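## Task

Put plate B33 into the OUT nest, lying flat within the nest's locating guides and turned so its well A1 lands at the nest corner labelled A1. Plates B38, B83, B88 and B30 must be left exactly where and how they were. It only counts if the plate stays in place without the robot holding it, so release it and back the gripper away at the end.

## Robot and tools

Robot: one four-axis plate-moving arm whose gripper always stays level. Joints from base outward: lift (0.000 to 0.550 m), shoulder (-2.000 to 2.000 rad), elbow (-2.800 to 2.800 rad), wrist yaw (-12.566 to 12.566 rad). The Joint positions line lists these four, then the pad gap in metres. Keep the elbow more than 0.4 rad away from 0; near zero the arm may fold and fault. Plates are told apart only by their ID labels; well A1 sits at each plate's clipped corner.

Frames: the scene frame has its origin on the table surface under the arm's base, +z upward, and +y to the left when facing along +x. The state line reports end_effector_position (metres) and end_effector_quat_wxyz in this frame; the reported position can be somewhat wrong, more so at long reach. The gripper frame: fingers point along its +x, close and open along its y; the commanded point is midway between the rubber pads, 2 to 3 cm behind the fingertips.

A row is five numbers, each in [-1, 1]: dx, dy, dz, rz, opening. The first four are an offset, in the gripper's own axes, from the gripper pose in the most recent result that reported it (if no result in the scene has shown it yet, or for a second or later call in the same reply, from where the robot stands when the action begins). Scale: 1.0 equals 0.6 m for dx, dy, dz and 180 degrees for rz; rz rotates about the gripper z axis, positive from +x toward +y. Every row in an action is counted from that same base pose, not chained. Opening is absolute, not an offset: +1 fully open (0.140 m), -1 closed (pads still 0.066 m apart). Full close takes about 0.6 s or more. Zero offsets are not a pause; they pull the hand back to the base pose.

Tools:
- execute_actions: argument actions, a list holding at most one item, plus optional pictures (boolean). Empty list: just read the state. {"rows": [[...]], "steps": n}: an action of 1 to 15 control steps (each 1/30 s, default 15); each row is used for one step and the last row repeats if rows run out. {"steps": n} alone: a wait of up to 300 steps counted from the previous result, including thinking time. A rejected call sends nothing.
- move: target is one row (same layout, frame and base as above); speed is the path's top speed in m/s, 0.002 to 0.5, default 0.25 (turning capped at twice that in rad/s). The hand is steered along a straight line for 0.5 to 10 s, taking the short way round in yaw; it does not stop for obstacles, may lag, drift or overshoot the speed near full reach. Opening is sent at the start. Result adds a move: line with the ending (done, off_target, moving, held, fault) and active limits (paced = clipped pose; held = a check blocked steps, after which motion may jump fast), plus distance to target.
- wait: seconds, 0 to 10; nothing new sent.
- zoom_image: camera (cam_high 672x504 or cam_wrist 616x616) and region [x0, y0, x1, y1] in pixels from the top-left, no larger than 504 by 504.
- finished_scene: scene, the number of the current scene; final and irreversible, and it reports success.

Control behaviour: each step the commanded pose is limited to 70 mm and 16 degrees from the measured pose, then reached by damped inverse kinematics. After an action the arm continues only to the last clipped pose, so long moves may need several calls; check the returned pose. A Hand target line shows where the controller is heading. Because offsets come from the measured pose, repeating a small push against something rigid does not press harder, but against something yielding it goes further. The simulation keeps running while the operator thinks and writes. A pose unreachable line or HELD marks steps the clearance check altered or blocked.

Gripping: grip_measured is the measured opening on the command scale; readings may be off by about 1 mm consistently. To hold, command about 0.04 below grip_measured (less for a lighter hold). Pads give roughly 18 N each; fast closing squeezes harder and can spring open. Something may occasionally pull briefly on a held part.

Safety: load limits are lift 55.8 N, shoulder 8.37 N m, elbow 4.18 N m, wrist yaw 1.39 N m, including the load's weight; exceeding one freezes the arm for 10 s and drops the rest of the call. Holding loads heats motors: MOTOR HOT from 85 °C, and at 100 °C an OVER-TEMPERATURE FAULT brakes the arm. Contact is harsher with higher speed and with targets set deeper past the contact point. Avoid drops, slips, slams, hard hits, strong pushes, and above all knocking anything off the table, which ends the scene. Prefer quick, economical motion.

Cameras: cam_high is fixed, cam_wrist rides on the hand; calibration lines give K, distortion and T_world_to_cam, with small per-scene errors, and results list cameras whose numbers changed.

Each tool is called after "Emit:" as name([rows], argument=value, ...), one row to a line, values as JSON.

## Session

Emit:
execute_actions(actions=[])

Scene clock: 0.00 s of 7200.00 s.
end_effector_position=(+0.4210, +0.3259, +0.0907) grip_measured=+0.99 end_effector_quat_wxyz=(+0.902, +0.000, +0.000, +0.433)
Joint positions: [ 0.086  1.845  1.075 -2.024  0.14 ]
Motor temperatures (°C, as the motors report them): [32 27 28 26]
Hand target: +0.421, +0.326, +0.091; +0.902, +0.000, +0.000, +0.433

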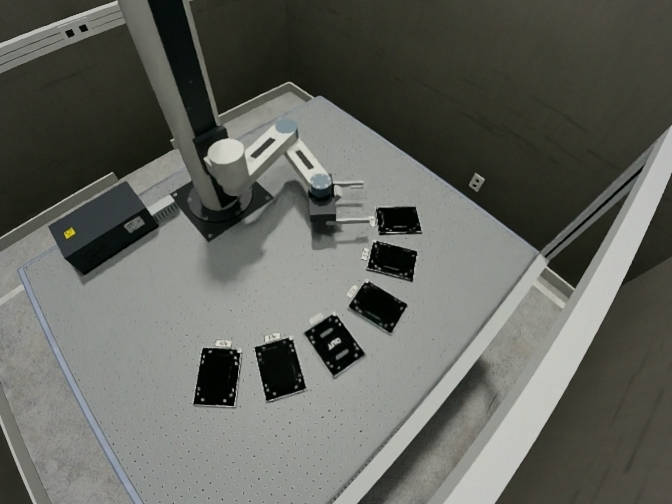

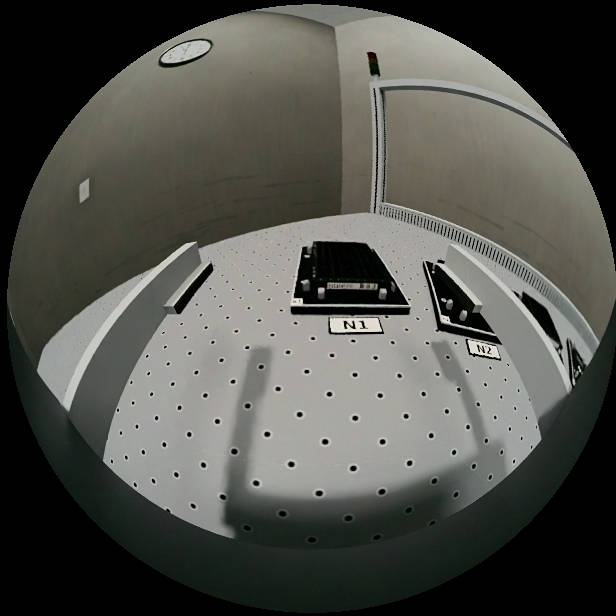

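Emit:
zoom_image(camera="cam_wrist", region=[270, 220, 430, 340])

Emit:
zoom_image(camera="cam_high", region=[170, 180, 450, 420])

Region (270, 220, 430, 340) of cam_wrist's 616x616 image, scaled by 3.150, with more detail than that image has; it fills the top 378 rows of this view, and the rest is white.

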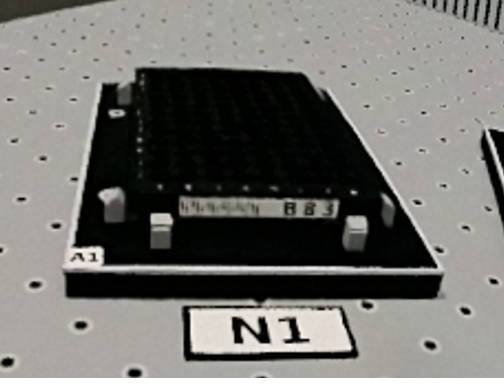

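Region (170, 180, 450, 420) of cam_high's 672x504 image, scaled by 1.800, with more detail than that image has; it fills the top 432 rows of this view, and the rest is white.

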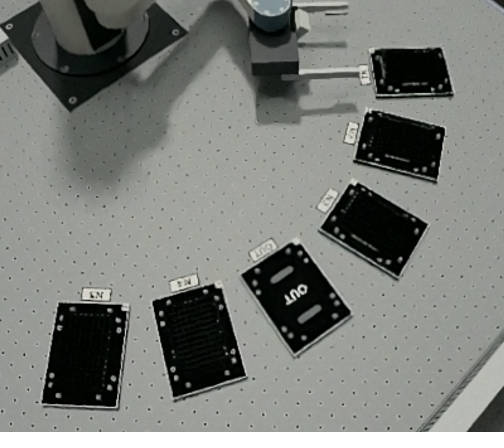

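Emit:
zoom_image(camera="cam_high", region=[340, 195, 440, 345])

Emit:
zoom_image(camera="cam_high", region=[180, 300, 380, 420])

Emit:
zoom_image(camera="cam_wrist", region=[410, 230, 610, 400])

Region (340, 195, 440, 345) of cam_high's 672x504 image, scaled by 3.360, with more detail than that image has.

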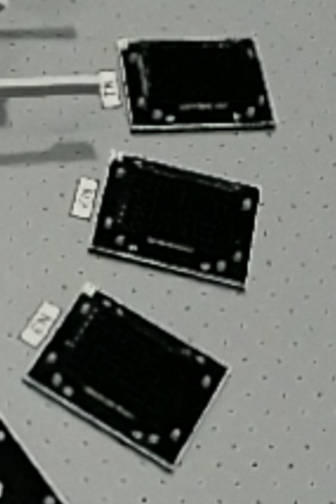

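Region (180, 300, 380, 420) of cam_high's 672x504 image, scaled by 2.520, with more detail than that image has; it fills the top 302 rows of this view, and the rest is white.

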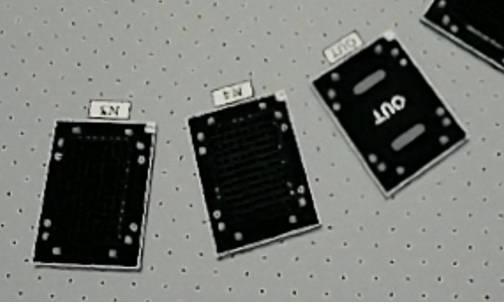

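Region (410, 230, 610, 400) of cam_wrist's 616x616 image, scaled by 2.520, with more detail than that image has; it fills the top 428 rows of this view, and the rest is white.

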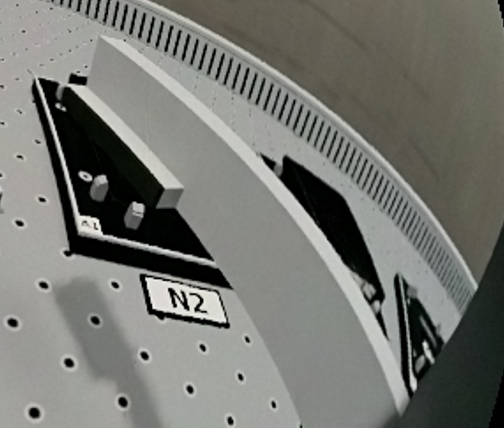

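Emit:
move(target=[-0.13, -0.28, 0, -0.114, 1], speed=0.3)

Scene clock: 56.77 s of 7200.00 s.
end_effector_position=(+0.5033, +0.1598, +0.0907) grip_measured=+0.99 end_effector_quat_wxyz=(+0.964, +0.000, +0.000, +0.265)
Joint positions: [ 0.086  1.369  0.886 -1.719  0.14 ]
Motor temperatures (°C, as the motors report them): [32 27 28 26]
Hand target: +0.503, +0.160, +0.091; +0.964, +0.000, +0.000, +0.265
Off the commanded pose: 0.000 m, 0 deg.
After step 90, 52.73 s passed at rest.
move: done
camera_calibration (this result's frames):
cam_wrist: T_world_to_cam=[[0.513483, -0.85808, -0.00583883, -0.111659], [-0.520834, -0.30625, -0.796833, 0.370562], [0.681959, 0.412202, -0.604171, -0.258869], [0, 0, 0, 1]] pos_world=[0.426874, 0.124378, 0.138223]

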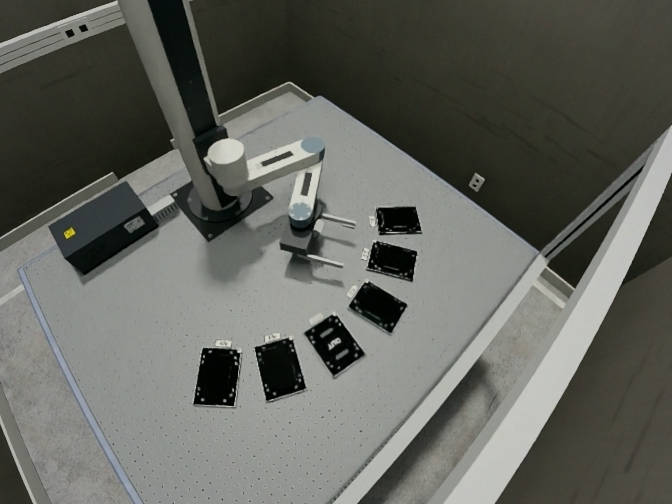

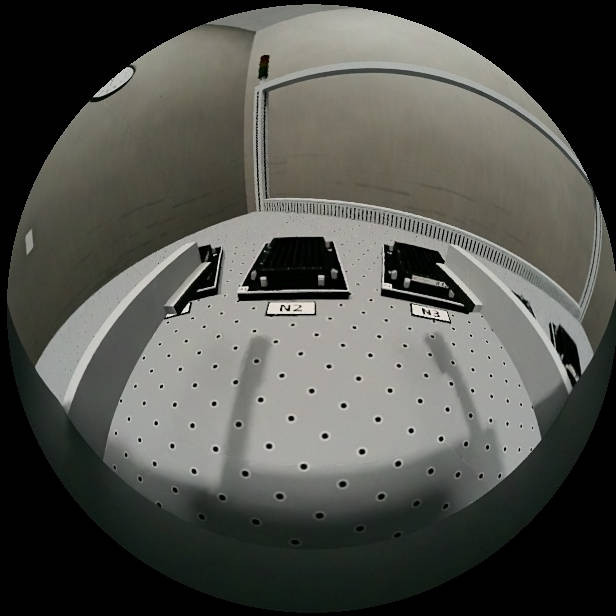

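Emit:
zoom_image(camera="cam_wrist", region=[220, 220, 490, 330])

Emit:
zoom_image(camera="cam_wrist", region=[380, 235, 480, 315])

Region (220, 220, 490, 330) of cam_wrist's 616x616 image, scaled by 1.867, with more detail than that image has; it fills the top 205 rows of this view, and the rest is white.

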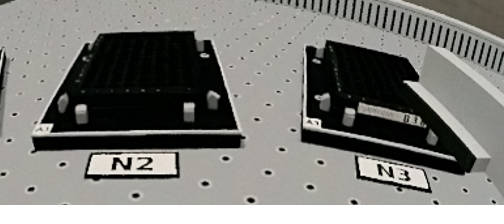

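Region (380, 235, 480, 315) of cam_wrist's 616x616 image, scaled by 5.040, with more detail than that image has; it fills the top 403 rows of this view, and the rest is white.

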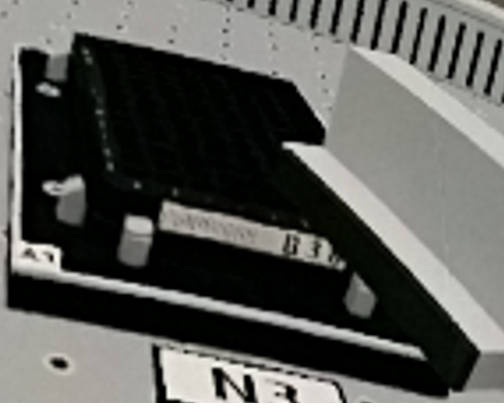

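Emit:
move(target=[-0.03, -0.16, 0, -0.1, 1], speed=0.3)

Emit:
zoom_image(camera="cam_wrist", region=[180, 220, 480, 340])

Scene clock: 86.73 s of 7200.00 s.
end_effector_position=(+0.5368, +0.0679, +0.0907) grip_measured=+0.99 end_effector_quat_wxyz=(+0.994, +0.000, +0.000, +0.110)
Joint positions: [ 0.086  1.128  0.897 -1.803  0.14 ]
Motor temperatures (°C, as the motors report them): [32 27 28 26]
Hand target: +0.537, +0.068, +0.091; +0.994, +0.000, +0.000, +0.111
Off the commanded pose: 0.000 m, 0 deg.
After step 90, 26.07 s passed at rest.
move: done
camera_calibration (this result's frames):
cam_wrist: T_world_to_cam=[[0.222603, -0.974892, -0.00583883, -0.0436016], [-0.590057, -0.129959, -0.796833, 0.38508], [0.776067, 0.180823, -0.604171, -0.278675], [0, 0, 0, 1]] pos_world=[0.453195, 0.0579286, 0.138223]

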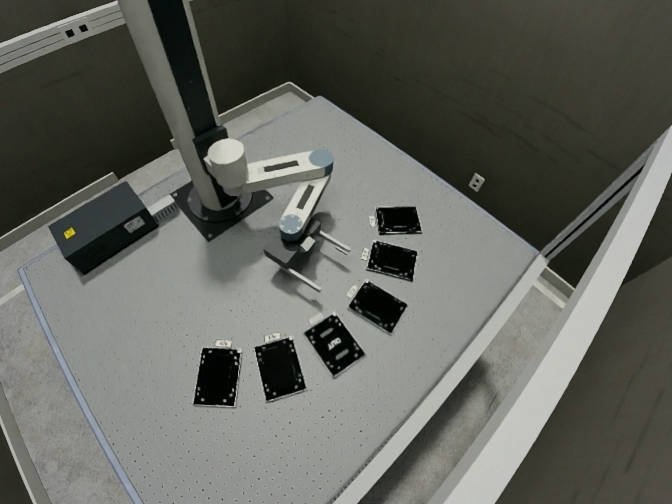

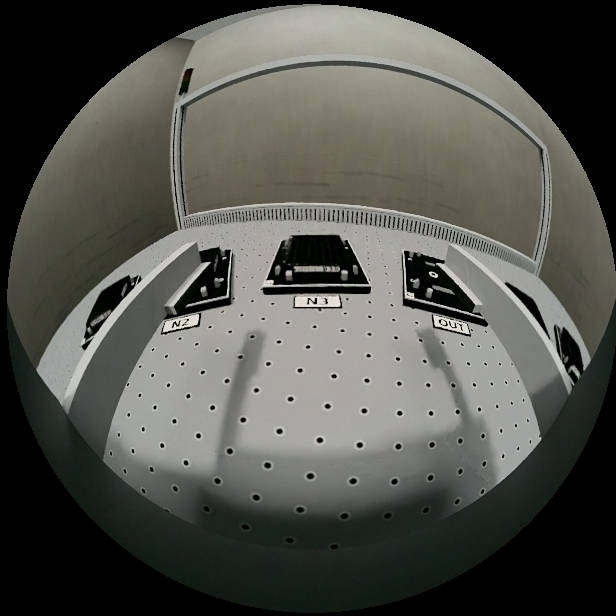

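Region (180, 220, 480, 340) of cam_wrist's 616x616 image, scaled by 1.680, with more detail than that image has; it fills the top 202 rows of this view, and the rest is white.

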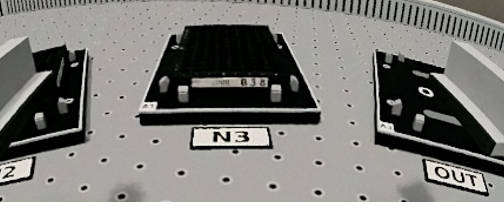

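Emit:
zoom_image(camera="cam_wrist", region=[260, 230, 380, 300])

Emit:
zoom_image(camera="cam_wrist", region=[180, 235, 260, 315])

Region (260, 230, 380, 300) of cam_wrist's 616x616 image, scaled by 4.200, with more detail than that image has; it fills the top 294 rows of this view, and the rest is white.

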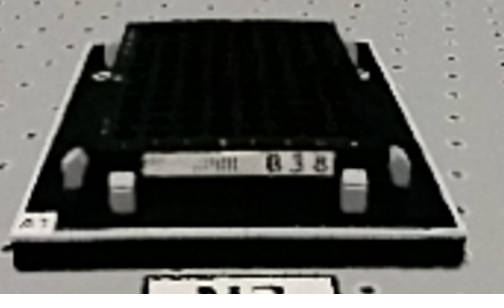

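Region (180, 235, 260, 315) of cam_wrist's 616x616 image, scaled by 6.300, with more detail than that image has.

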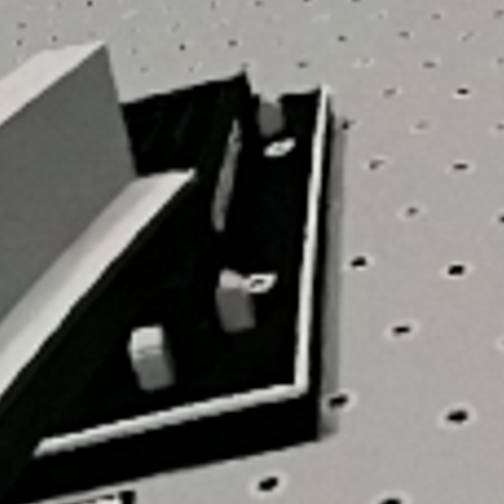

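Emit:
move(target=[0.18, 0.11, 0, 0.318, 1], speed=0.3)

Emit:
zoom_image(camera="cam_wrist", region=[180, 220, 480, 420])

Scene clock: 103.97 s of 7200.00 s.
end_effector_position=(+0.6278, +0.1561, +0.0907) grip_measured=+0.99 end_effector_quat_wxyz=(+0.820, +0.000, +0.000, +0.573)
Joint positions: [ 0.086  0.678  1.784 -1.241  0.14 ]
Motor temperatures (°C, as the motors report them): [32 27 28 26]
Hand target: +0.628, +0.156, +0.091; +0.820, +0.000, +0.000, +0.573
Off the commanded pose: 0.000 m, 0 deg.
After step 90, 12.23 s passed at rest.
move: done
camera_calibration (this result's frames):
cam_wrist: T_world_to_cam=[[0.940282, -0.340347, -0.00583883, -0.527526], [-0.21001, -0.566527, -0.796833, 0.279769], [0.267892, 0.750474, -0.604171, -0.135101], [0, 0, 0, 1]] pos_world=[0.59097, 0.0803449, 0.138225]

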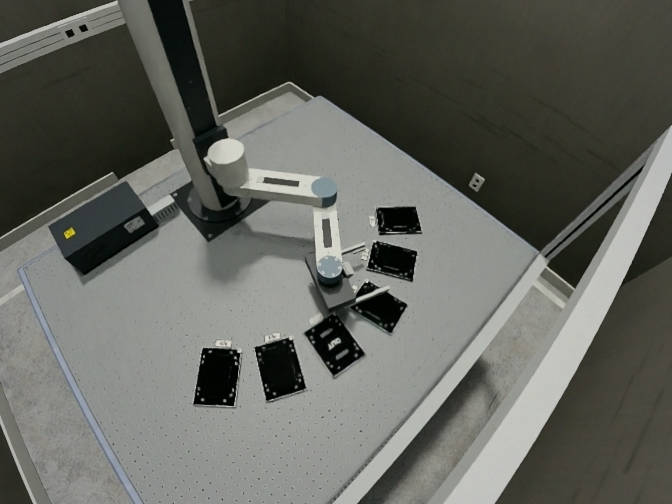

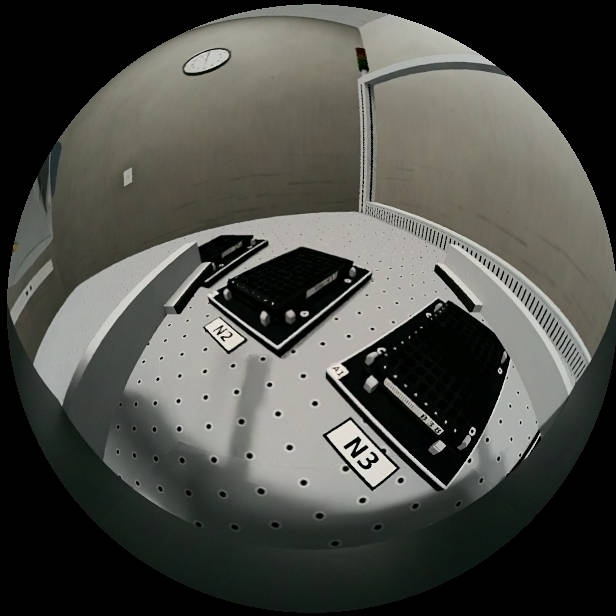

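Region (180, 220, 480, 420) of cam_wrist's 616x616 image, scaled by 1.680, with more detail than that image has.

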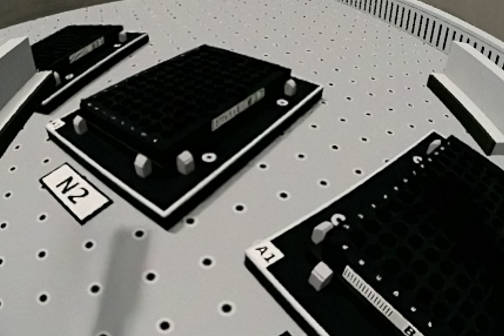

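Emit:
zoom_image(camera="cam_wrist", region=[290, 260, 360, 310])

Emit:
zoom_image(camera="cam_wrist", region=[200, 240, 380, 360])

Region (290, 260, 360, 310) of cam_wrist's 616x616 image, scaled by 7.200, with more detail than that image has; it fills the top 360 rows of this view, and the rest is white.

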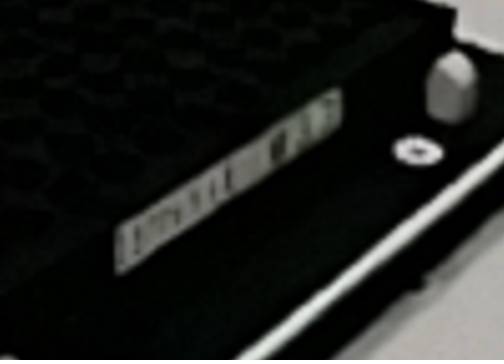

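Region (200, 240, 380, 360) of cam_wrist's 616x616 image, scaled by 2.800, with more detail than that image has.

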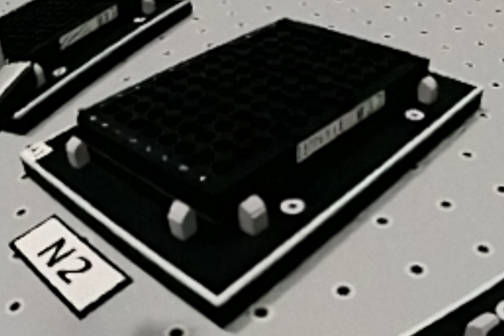

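Emit:
move(target=[0.12, -0.06, -0.02, 0, 1], speed=0.3)

Emit:
zoom_image(camera="cam_wrist", region=[200, 250, 400, 400])

Scene clock: 123.70 s of 7200.00 s.
end_effector_position=(+0.6863, +0.2114, +0.0787) grip_measured=+0.99 end_effector_quat_wxyz=(+0.820, +0.000, +0.000, +0.573)
Joint positions: [ 0.074  0.577  2.255 -1.612  0.14 ]
Motor temperatures (°C, as the motors report them): [32 27 28 26]
Hand target: +0.686, +0.211, +0.079; +0.820, +0.000, +0.000, +0.573
Off the commanded pose: 0.000 m, 0 deg.
After step 90, 15.97 s passed at rest.
move: done
camera_calibration (this result's frames):
cam_wrist: T_world_to_cam=[[0.940357, -0.34014, -0.00583883, -0.563901], [-0.209885, -0.566573, -0.796833, 0.313737], [0.267726, 0.750533, -0.604171, -0.199415], [0, 0, 0, 1]] pos_world=[0.649505, 0.135617, 0.126223]

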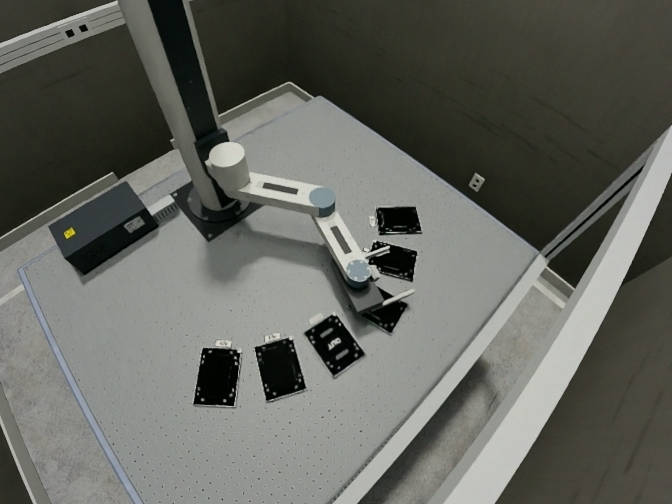

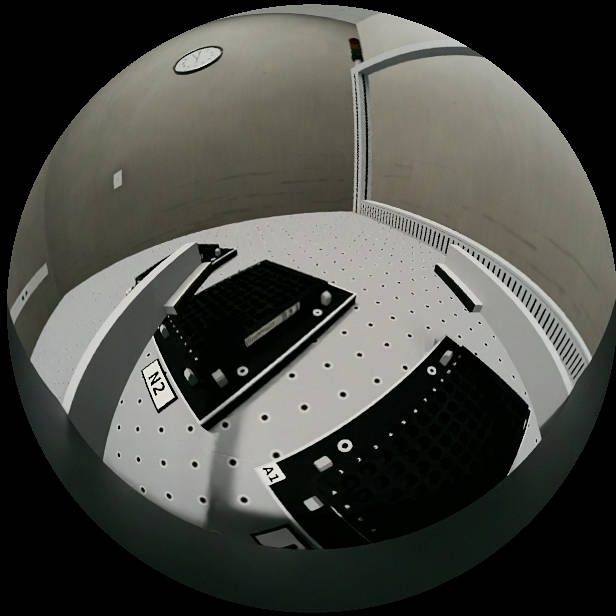

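Region (200, 250, 400, 400) of cam_wrist's 616x616 image, scaled by 2.520, with more detail than that image has; it fills the top 378 rows of this view, and the rest is white.

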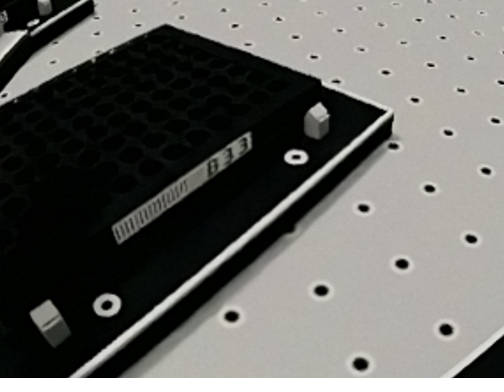

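Emit:
zoom_image(camera="cam_wrist", region=[240, 290, 320, 350])

Emit:
zoom_image(camera="cam_wrist", region=[140, 250, 360, 440])

Emit:
zoom_image(camera="cam_wrist", region=[250, 330, 540, 550])

Region (240, 290, 320, 350) of cam_wrist's 616x616 image, scaled by 6.300, with more detail than that image has; it fills the top 378 rows of this view, and the rest is white.

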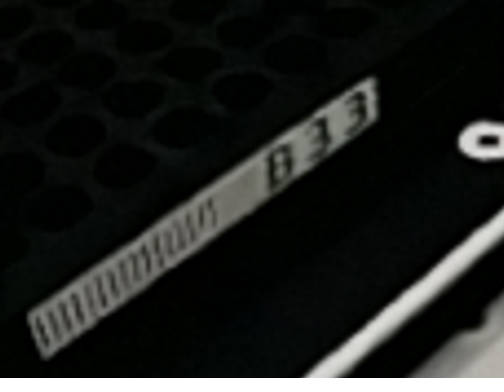

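Region (140, 250, 360, 440) of cam_wrist's 616x616 image, scaled by 2.291, with more detail than that image has; it fills the top 435 rows of this view, and the rest is white.

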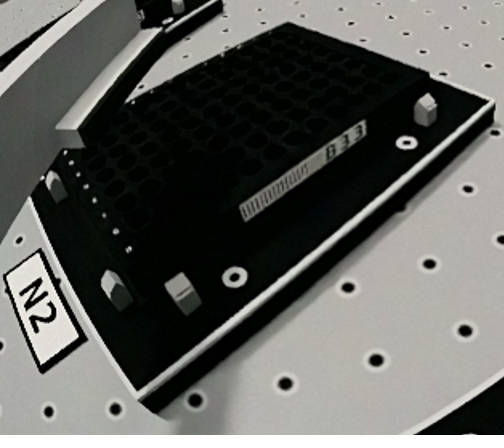

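Region (250, 330, 540, 550) of cam_wrist's 616x616 image, scaled by 1.738, with more detail than that image has; it fills the top 382 rows of this view, and the rest is white.

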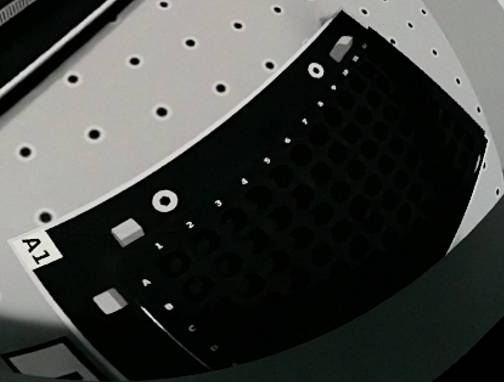

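Emit:
move(target=[0.105, 0.075, -0.02, -0.2175, 1], speed=0.3)

Scene clock: 161.73 s of 7200.00 s.
end_effector_position=(+0.6655, +0.2861, +0.0667) grip_measured=+0.99 end_effector_quat_wxyz=(+0.964, +0.000, +0.000, +0.266)
Joint positions: [ 0.062  1.078  1.929 -2.469  0.14 ]
Motor temperatures (°C, as the motors report them): [32 27 28 26]
Hand target: +0.666, +0.286, +0.067; +0.964, +0.000, +0.000, +0.265
Off the commanded pose: 0.000 m, 0 deg.
After step 90, 33.57 s passed at rest.
move: done
camera_calibration (this result's frames):
cam_wrist: T_world_to_cam=[[0.515082, -0.857121, -0.00583883, -0.0880413], [-0.520262, -0.30722, -0.796833, 0.474544], [0.681189, 0.413473, -0.604171, -0.435945], [0, 0, 0, 1]] pos_world=[0.589197, 0.250579, 0.114234]

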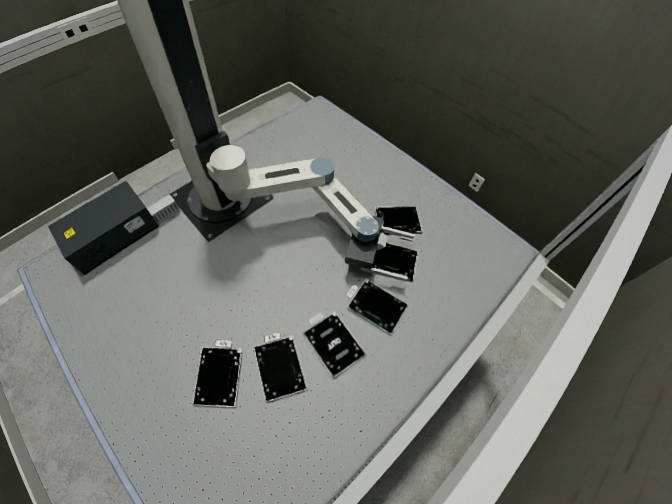

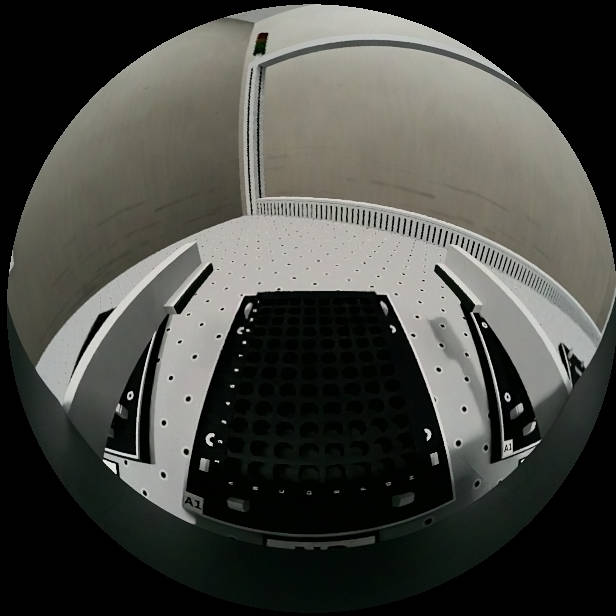

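Emit:
zoom_image(camera="cam_wrist", region=[170, 400, 470, 550])

Emit:
zoom_image(camera="cam_wrist", region=[220, 280, 420, 380])

Region (170, 400, 470, 550) of cam_wrist's 616x616 image, scaled by 1.680, with more detail than that image has.

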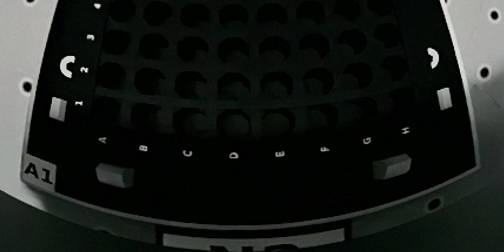

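Region (220, 280, 420, 380) of cam_wrist's 616x616 image, scaled by 2.520, with more detail than that image has.

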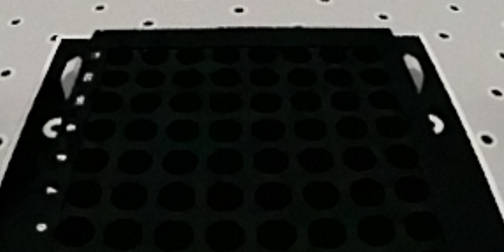

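Emit:
zoom_image(camera="cam_wrist", region=[140, 230, 240, 340])

Emit:
zoom_image(camera="cam_high", region=[330, 200, 440, 300])

Region (140, 230, 240, 340) of cam_wrist's 616x616 image, scaled by 4.582, with more detail than that image has; it fills the left 458 columns of this view, and the rest is white.

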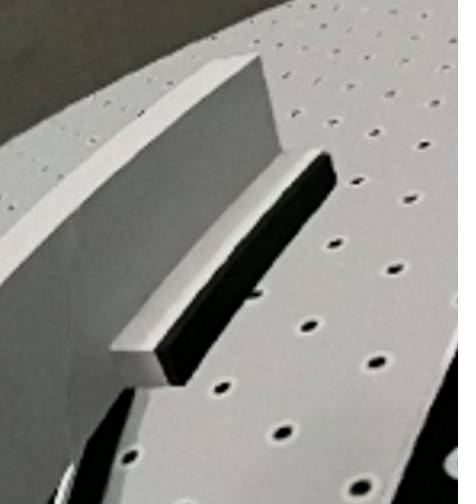

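Region (330, 200, 440, 300) of cam_high's 672x504 image, scaled by 4.582, with more detail than that image has; it fills the top 458 rows of this view, and the rest is white.

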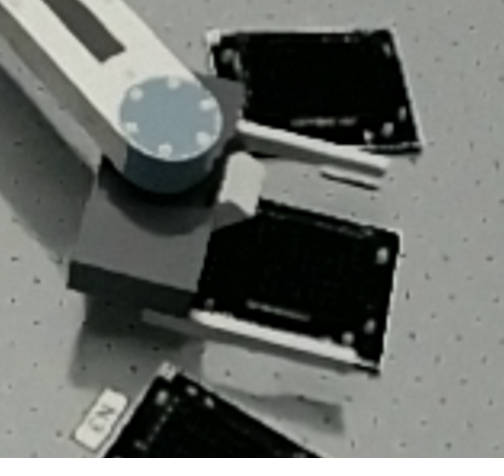

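Emit:
move(target=[-0.045, 0.0103, -0.056, 0.002, 0.0], speed=0.08)

Scene clock: 221.67 s of 7200.00 s.
end_effector_position=(+0.6391, +0.2777, +0.0331) grip_measured=+0.00 end_effector_quat_wxyz=(+0.963, +0.000, +0.000, +0.269)
Joint positions: [ 0.028  1.167  1.756 -2.378  0.103]
Motor temperatures (°C, as the motors report them): [32 27 28 26]
Hand target: +0.639, +0.278, +0.033; +0.963, +0.000, +0.000, +0.269
Off the commanded pose: 0.000 m, 0 deg.
After step 90, 56.13 s passed at rest.
move: done
camera_calibration (this result's frames):
cam_wrist: T_world_to_cam=[[0.520433, -0.853882, -0.00583883, -0.0862258], [-0.51833, -0.310468, -0.796833, 0.431075], [0.678589, 0.417725, -0.604171, -0.434316], [0, 0, 0, 1]] pos_world=[0.563036, 0.241633, 0.0805902]

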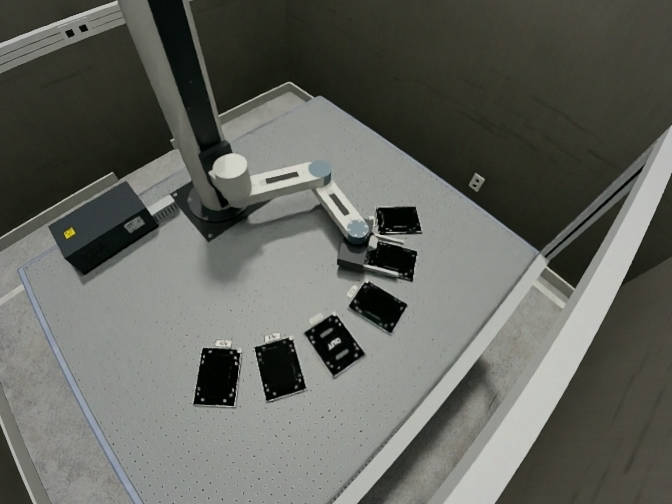

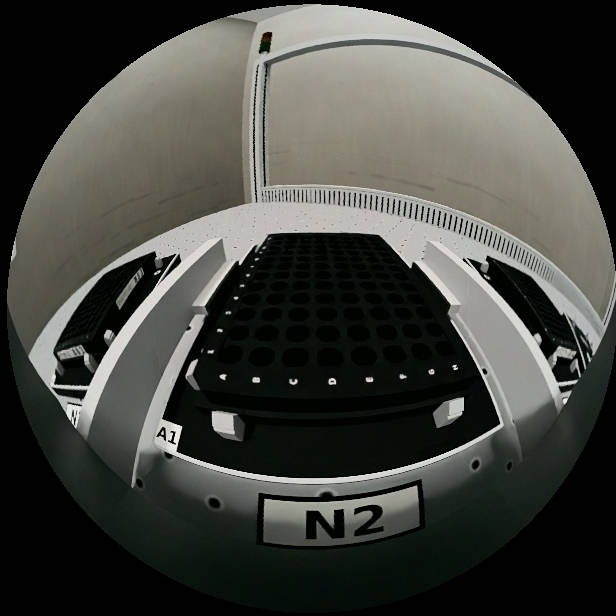

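Emit:
zoom_image(camera="cam_wrist", region=[170, 225, 500, 450])

Region (170, 225, 500, 450) of cam_wrist's 616x616 image, scaled by 1.527, with more detail than that image has; it fills the top 344 rows of this view, and the rest is white.

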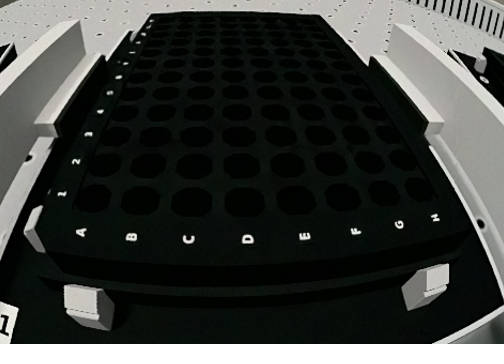

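Emit:
execute_actions([
  {"rows": [[0,0,0,0,-0.1],[0,0,0,0,-0.2],[0,0,0,0,-0.28],[0,0,0,0,-0.34],[0,0,0,0,-0.39],[0,0,0,0,-0.42],[0,0,0,0,-0.44],[0,0,0,0,-0.455],[0,0,0,0,-0.47],[0,0,0,0,-0.48],[0,0,0,0,-0.49],[0,0,0,0,-0.5],[0,0,0,0,-0.51],[0,0,0,0,-0.52]], "steps": 15},
], pictures=false)

Emit:
execute_actions([
  {"steps": 10},
], pictures=false)

Scene clock: 237.57 s of 7200.00 s.
end_effector_position=(+0.6391, +0.2777, +0.0331) grip_measured=-0.51 end_effector_quat_wxyz=(+0.963, +0.000, +0.000, +0.269)
Joint positions: [ 0.028  1.167  1.756 -2.378  0.084]
Motor temperatures (°C, as the motors report them): [32 27 28 26]
Hand target: +0.639, +0.278, +0.033; +0.963, +0.000, +0.000, +0.269
Off the commanded pose: 0.000 m, 0 deg.
Steps of this call (steps 1 to 90: nothing new was sent; then 12.40 s passed at rest; steps 91 to 105: all 15 steps of this action). Readings (end_effector_position):
91: (+0.6391, +0.2777, +0.0331)
92: (+0.6391, +0.2777, +0.0331)
94: (+0.6391, +0.2777, +0.0331)
98: (+0.6391, +0.2777, +0.0331)
105: the state above

Scene clock: 237.90 s of 7200.00 s.
end_effector_position=(+0.6391, +0.2777, +0.0331) grip_measured=-0.51 end_effector_quat_wxyz=(+0.963, +0.000, +0.000, +0.269)
Joint positions: [ 0.028  1.167  1.756 -2.378  0.084]
Motor temperatures (°C, as the motors report them): [32 27 28 26]
Hand target: +0.639, +0.278, +0.033; +0.963, +0.000, +0.000, +0.269
Off the commanded pose: 0.000 m, 0 deg.
Steps of this call (steps 1 to 10: nothing new was sent). Readings (end_effector_position):
1: (+0.6391, +0.2777, +0.0331)
2: (+0.6391, +0.2777, +0.0331)
4: (+0.6391, +0.2777, +0.0331)
8: (+0.6391, +0.2777, +0.0331)
10: the state above

Emit:
execute_actions([
  {"rows": [[0,0,0,0,-0.53],[0,0,0,0,-0.53],[0,0,0,0,-0.54],[0,0,0,0,-0.54],[0,0,0,0,-0.55],[0,0,0,0,-0.55],[0,0,0,0,-0.56]], "steps": 15},
], pictures=false)

Scene clock: 242.80 s of 7200.00 s.
end_effector_position=(+0.6391, +0.2777, +0.0335) grip_measured=-0.56 end_effector_quat_wxyz=(+0.963, +0.000, +0.000, +0.269)
Joint positions: [ 0.028  1.167  1.756 -2.378  0.082]
Motor temperatures (°C, as the motors report them): [32 27 28 26]
Hand target: +0.639, +0.278, +0.033; +0.963, +0.000, +0.000, +0.269
Off the commanded pose: 0.000 m, 0 deg.
Steps of this call (steps 1 to 90: nothing new was sent; then 1.40 s passed at rest; steps 91 to 105: all 15 steps of this action). Readings (end_effector_position):
91: (+0.6391, +0.2777, +0.0331)
92: (+0.6391, +0.2777, +0.0331)
94: (+0.6391, +0.2777, +0.0334)
98: (+0.6391, +0.2777, +0.0335)
105: the state above

Emit:
execute_actions([
  {"rows": [[0,0,0,0,-0.57],[0,0,0,0,-0.57],[0,0,0,0,-0.58],[0,0,0,0,-0.58],[0,0,0,0,-0.59],[0,0,0,0,-0.59],[0,0,0,0,-0.60]], "steps": 15},
])

Emit:
zoom_image(camera="cam_wrist", region=[170, 225, 500, 450])

Scene clock: 249.00 s of 7200.00 s.
end_effector_position=(+0.6391, +0.2777, +0.0336) grip_measured=-0.57 end_effector_quat_wxyz=(+0.963, +0.000, +0.000, +0.269)
Joint positions: [ 0.029  1.167  1.756 -2.378  0.082]
Motor temperatures (°C, as the motors report them): [32 27 28 26]
Hand target: +0.639, +0.278, +0.033; +0.963, +0.000, +0.000, +0.269
Off the commanded pose: 0.000 m, 0 deg.
Steps of this call (steps 1 to 90: nothing new was sent; then 2.70 s passed at rest; steps 91 to 105: all 15 steps of this action). Readings (end_effector_position):
91: (+0.6391, +0.2777, +0.0336)
92: (+0.6391, +0.2777, +0.0336)
94: (+0.6391, +0.2777, +0.0336)
98: (+0.6391, +0.2777, +0.0336)
105: the state above
camera_calibration (this result's frames):
cam_wrist: T_world_to_cam=[[0.520444, -0.853876, -0.00583883, -0.0862259], [-0.518326, -0.310475, -0.796833, 0.431494], [0.678584, 0.417734, -0.604171, -0.433994], [0, 0, 0, 1]] pos_world=[0.563031, 0.241636, 0.0811188]

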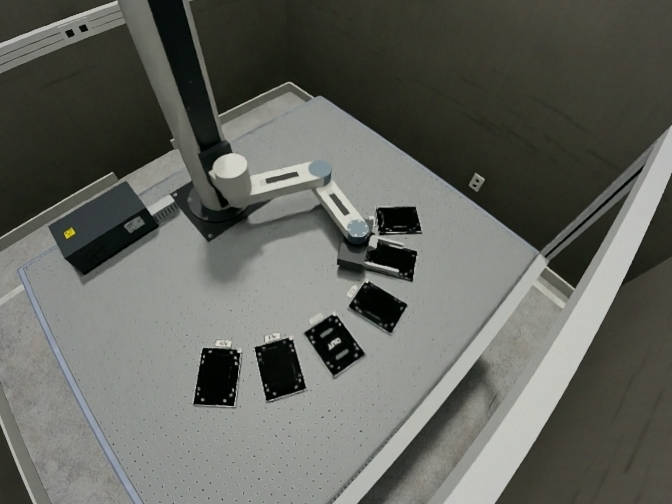

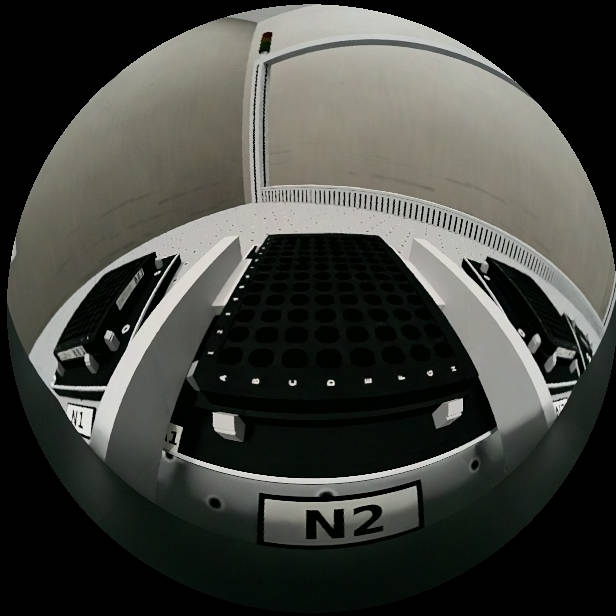

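Region (170, 225, 500, 450) of cam_wrist's 616x616 image, scaled by 1.527, with more detail than that image has; it fills the top 344 rows of this view, and the rest is white.

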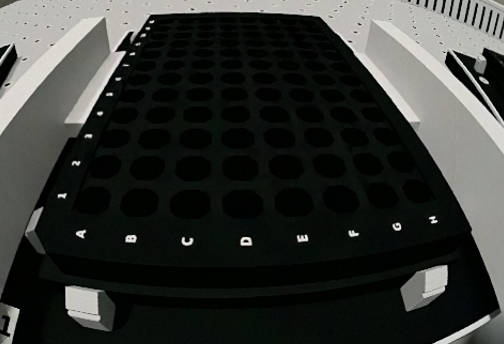

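Emit:
move(target=[0, 0, 0.05, 0, -0.61], speed=0.08)

Scene clock: 268.40 s of 7200.00 s.
end_effector_position=(+0.6391, +0.2777, +0.0637) grip_measured=-0.58 end_effector_quat_wxyz=(+0.963, +0.000, +0.000, +0.269)
Joint positions: [ 0.059  1.167  1.756 -2.378  0.082]
Motor temperatures (°C, as the motors report them): [32 27 28 26]
Hand target: +0.639, +0.278, +0.064; +0.963, +0.000, +0.000, +0.269
Off the commanded pose: 0.000 m, 0 deg.
After step 90, 15.70 s passed at rest.
move: done
camera_calibration (this result's frames):
cam_wrist: T_world_to_cam=[[0.520461, -0.853866, -0.00583883, -0.0860576], [-0.51832, -0.310485, -0.796833, 0.455424], [0.678576, 0.417747, -0.604171, -0.415851], [0, 0, 0, 1]] pos_world=[0.563032, 0.241641, 0.111149]

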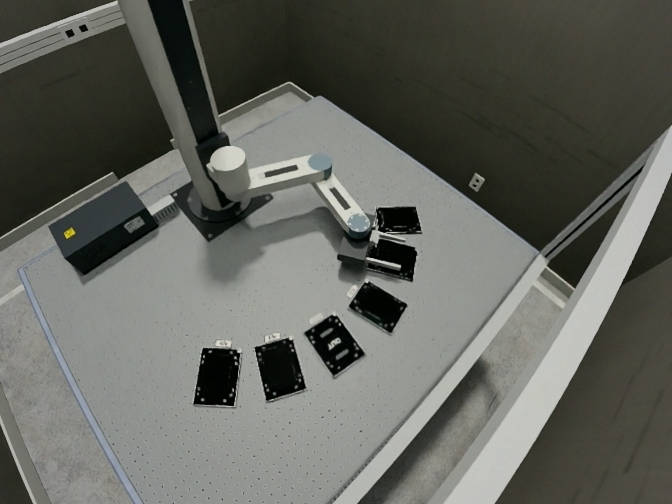

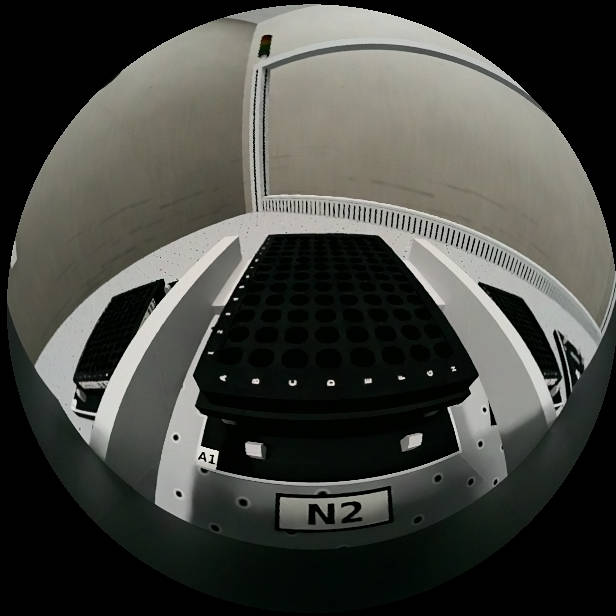

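Reference view at this height, for matching at OUT.

Emit:
zoom_image(camera="cam_wrist", region=[180, 390, 480, 540])

Emit:
move(target=[-0.214, -0.587, 0, -0.231, -0.61], speed=0.25)

Emit:
zoom_image(camera="cam_wrist", region=[180, 390, 480, 540])

Region (180, 390, 480, 540) of cam_wrist's 616x616 image, scaled by 1.680, with more detail than that image has.

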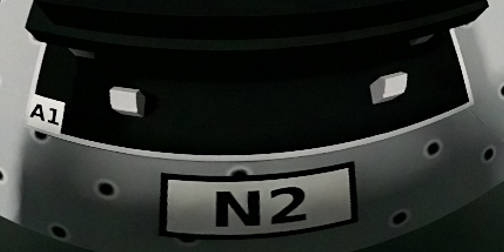

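Scene clock: 274.60 s of 7200.00 s.
end_effector_position=(+0.7116, -0.0902, +0.0636) grip_measured=-0.58 end_effector_quat_wxyz=(+0.996, +0.000, +0.000, -0.091)
Joint positions: [ 0.059  0.459  1.776 -2.417  0.082]
Motor temperatures (°C, as the motors report them): [32 27 28 26]
Hand target: +0.712, -0.090, +0.064; +0.996, +0.000, +0.000, -0.091
Off the commanded pose: 0.000 m, 0 deg.
After step 90, 1.33 s passed at rest.
move: done
camera_calibration (this result's frames):
cam_wrist: T_world_to_cam=[[-0.177853, -0.98404, -0.00583883, 0.0472526], [-0.593721, 0.112036, -0.796833, 0.470485], [0.78477, -0.138253, -0.604171, -0.437085], [0, 0, 0, 1]] pos_world=[0.630752, -0.066641, 0.1111]

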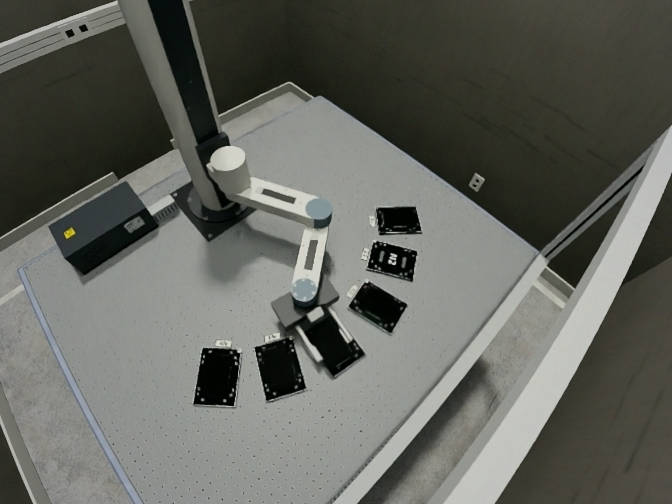

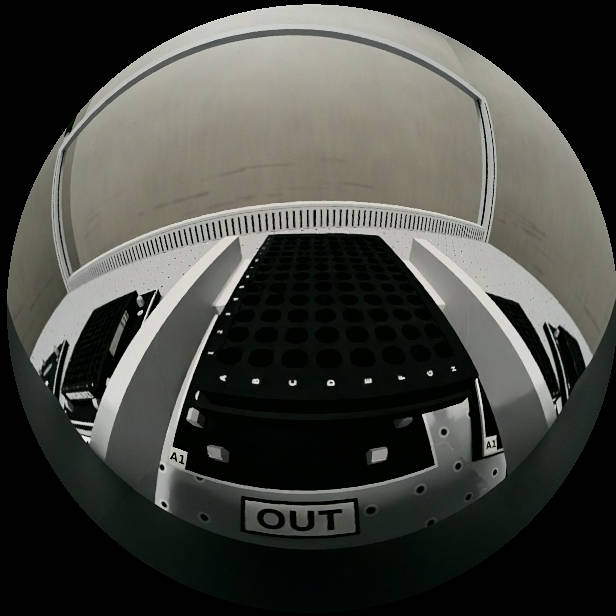

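Region (180, 390, 480, 540) of cam_wrist's 616x616 image, scaled by 1.680, with more detail than that image has.

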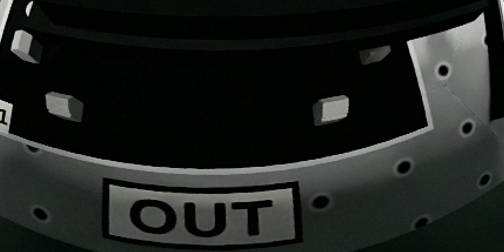

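Emit:
move(target=[-0.006, 0.025, 0, 0, -0.61], speed=0.1)

Emit:
zoom_image(camera="cam_wrist", region=[180, 390, 480, 540])

Scene clock: 281.77 s of 7200.00 s.
end_effector_position=(+0.7108, -0.0746, +0.0636) grip_measured=-0.58 end_effector_quat_wxyz=(+0.996, +0.000, +0.000, -0.091)
Joint positions: [ 0.059  0.505  1.757 -2.444  0.082]
Motor temperatures (°C, as the motors report them): [32 27 28 26]
Hand target: +0.711, -0.075, +0.064; +0.996, +0.000, +0.000, -0.091
Off the commanded pose: 0.000 m, 0 deg.
After step 90, 3.47 s passed at rest.
move: done
camera_calibration (this result's frames):
cam_wrist: T_world_to_cam=[[-0.177189, -0.984159, -0.00583883, 0.06198], [-0.593796, 0.111635, -0.796833, 0.468311], [0.784863, -0.137723, -0.604171, -0.434362], [0, 0, 0, 1]] pos_world=[0.629978, -0.0511034, 0.111099]

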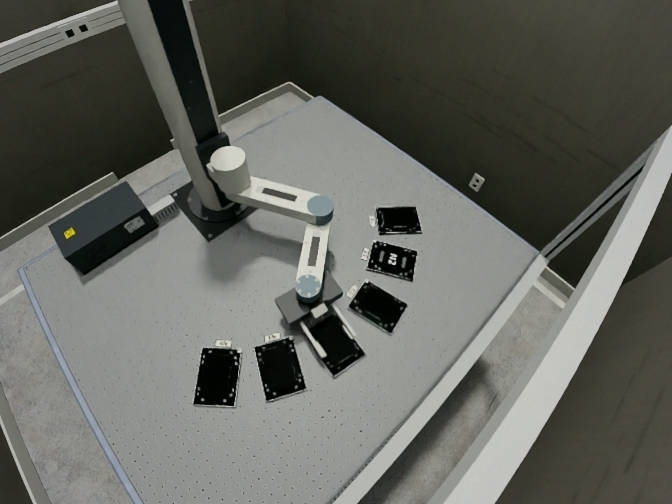

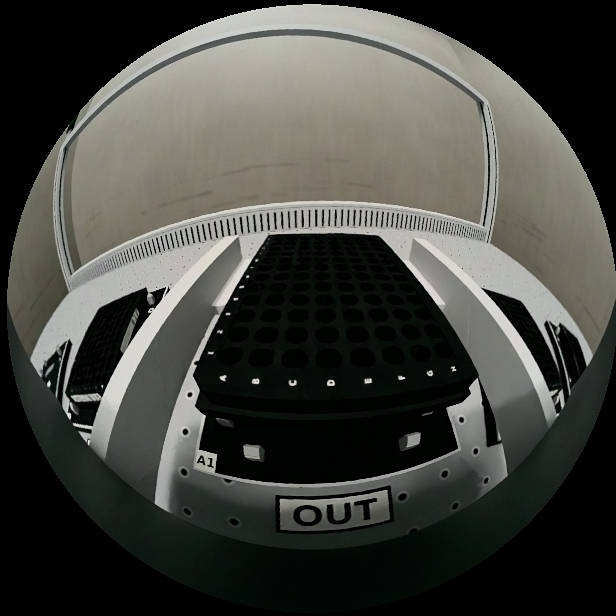

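Region (180, 390, 480, 540) of cam_wrist's 616x616 image, scaled by 1.680, with more detail than that image has.

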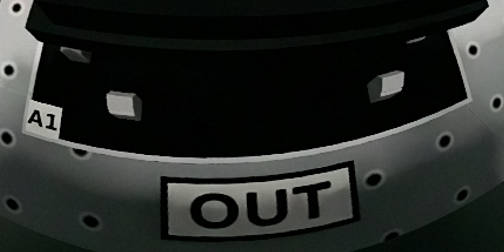

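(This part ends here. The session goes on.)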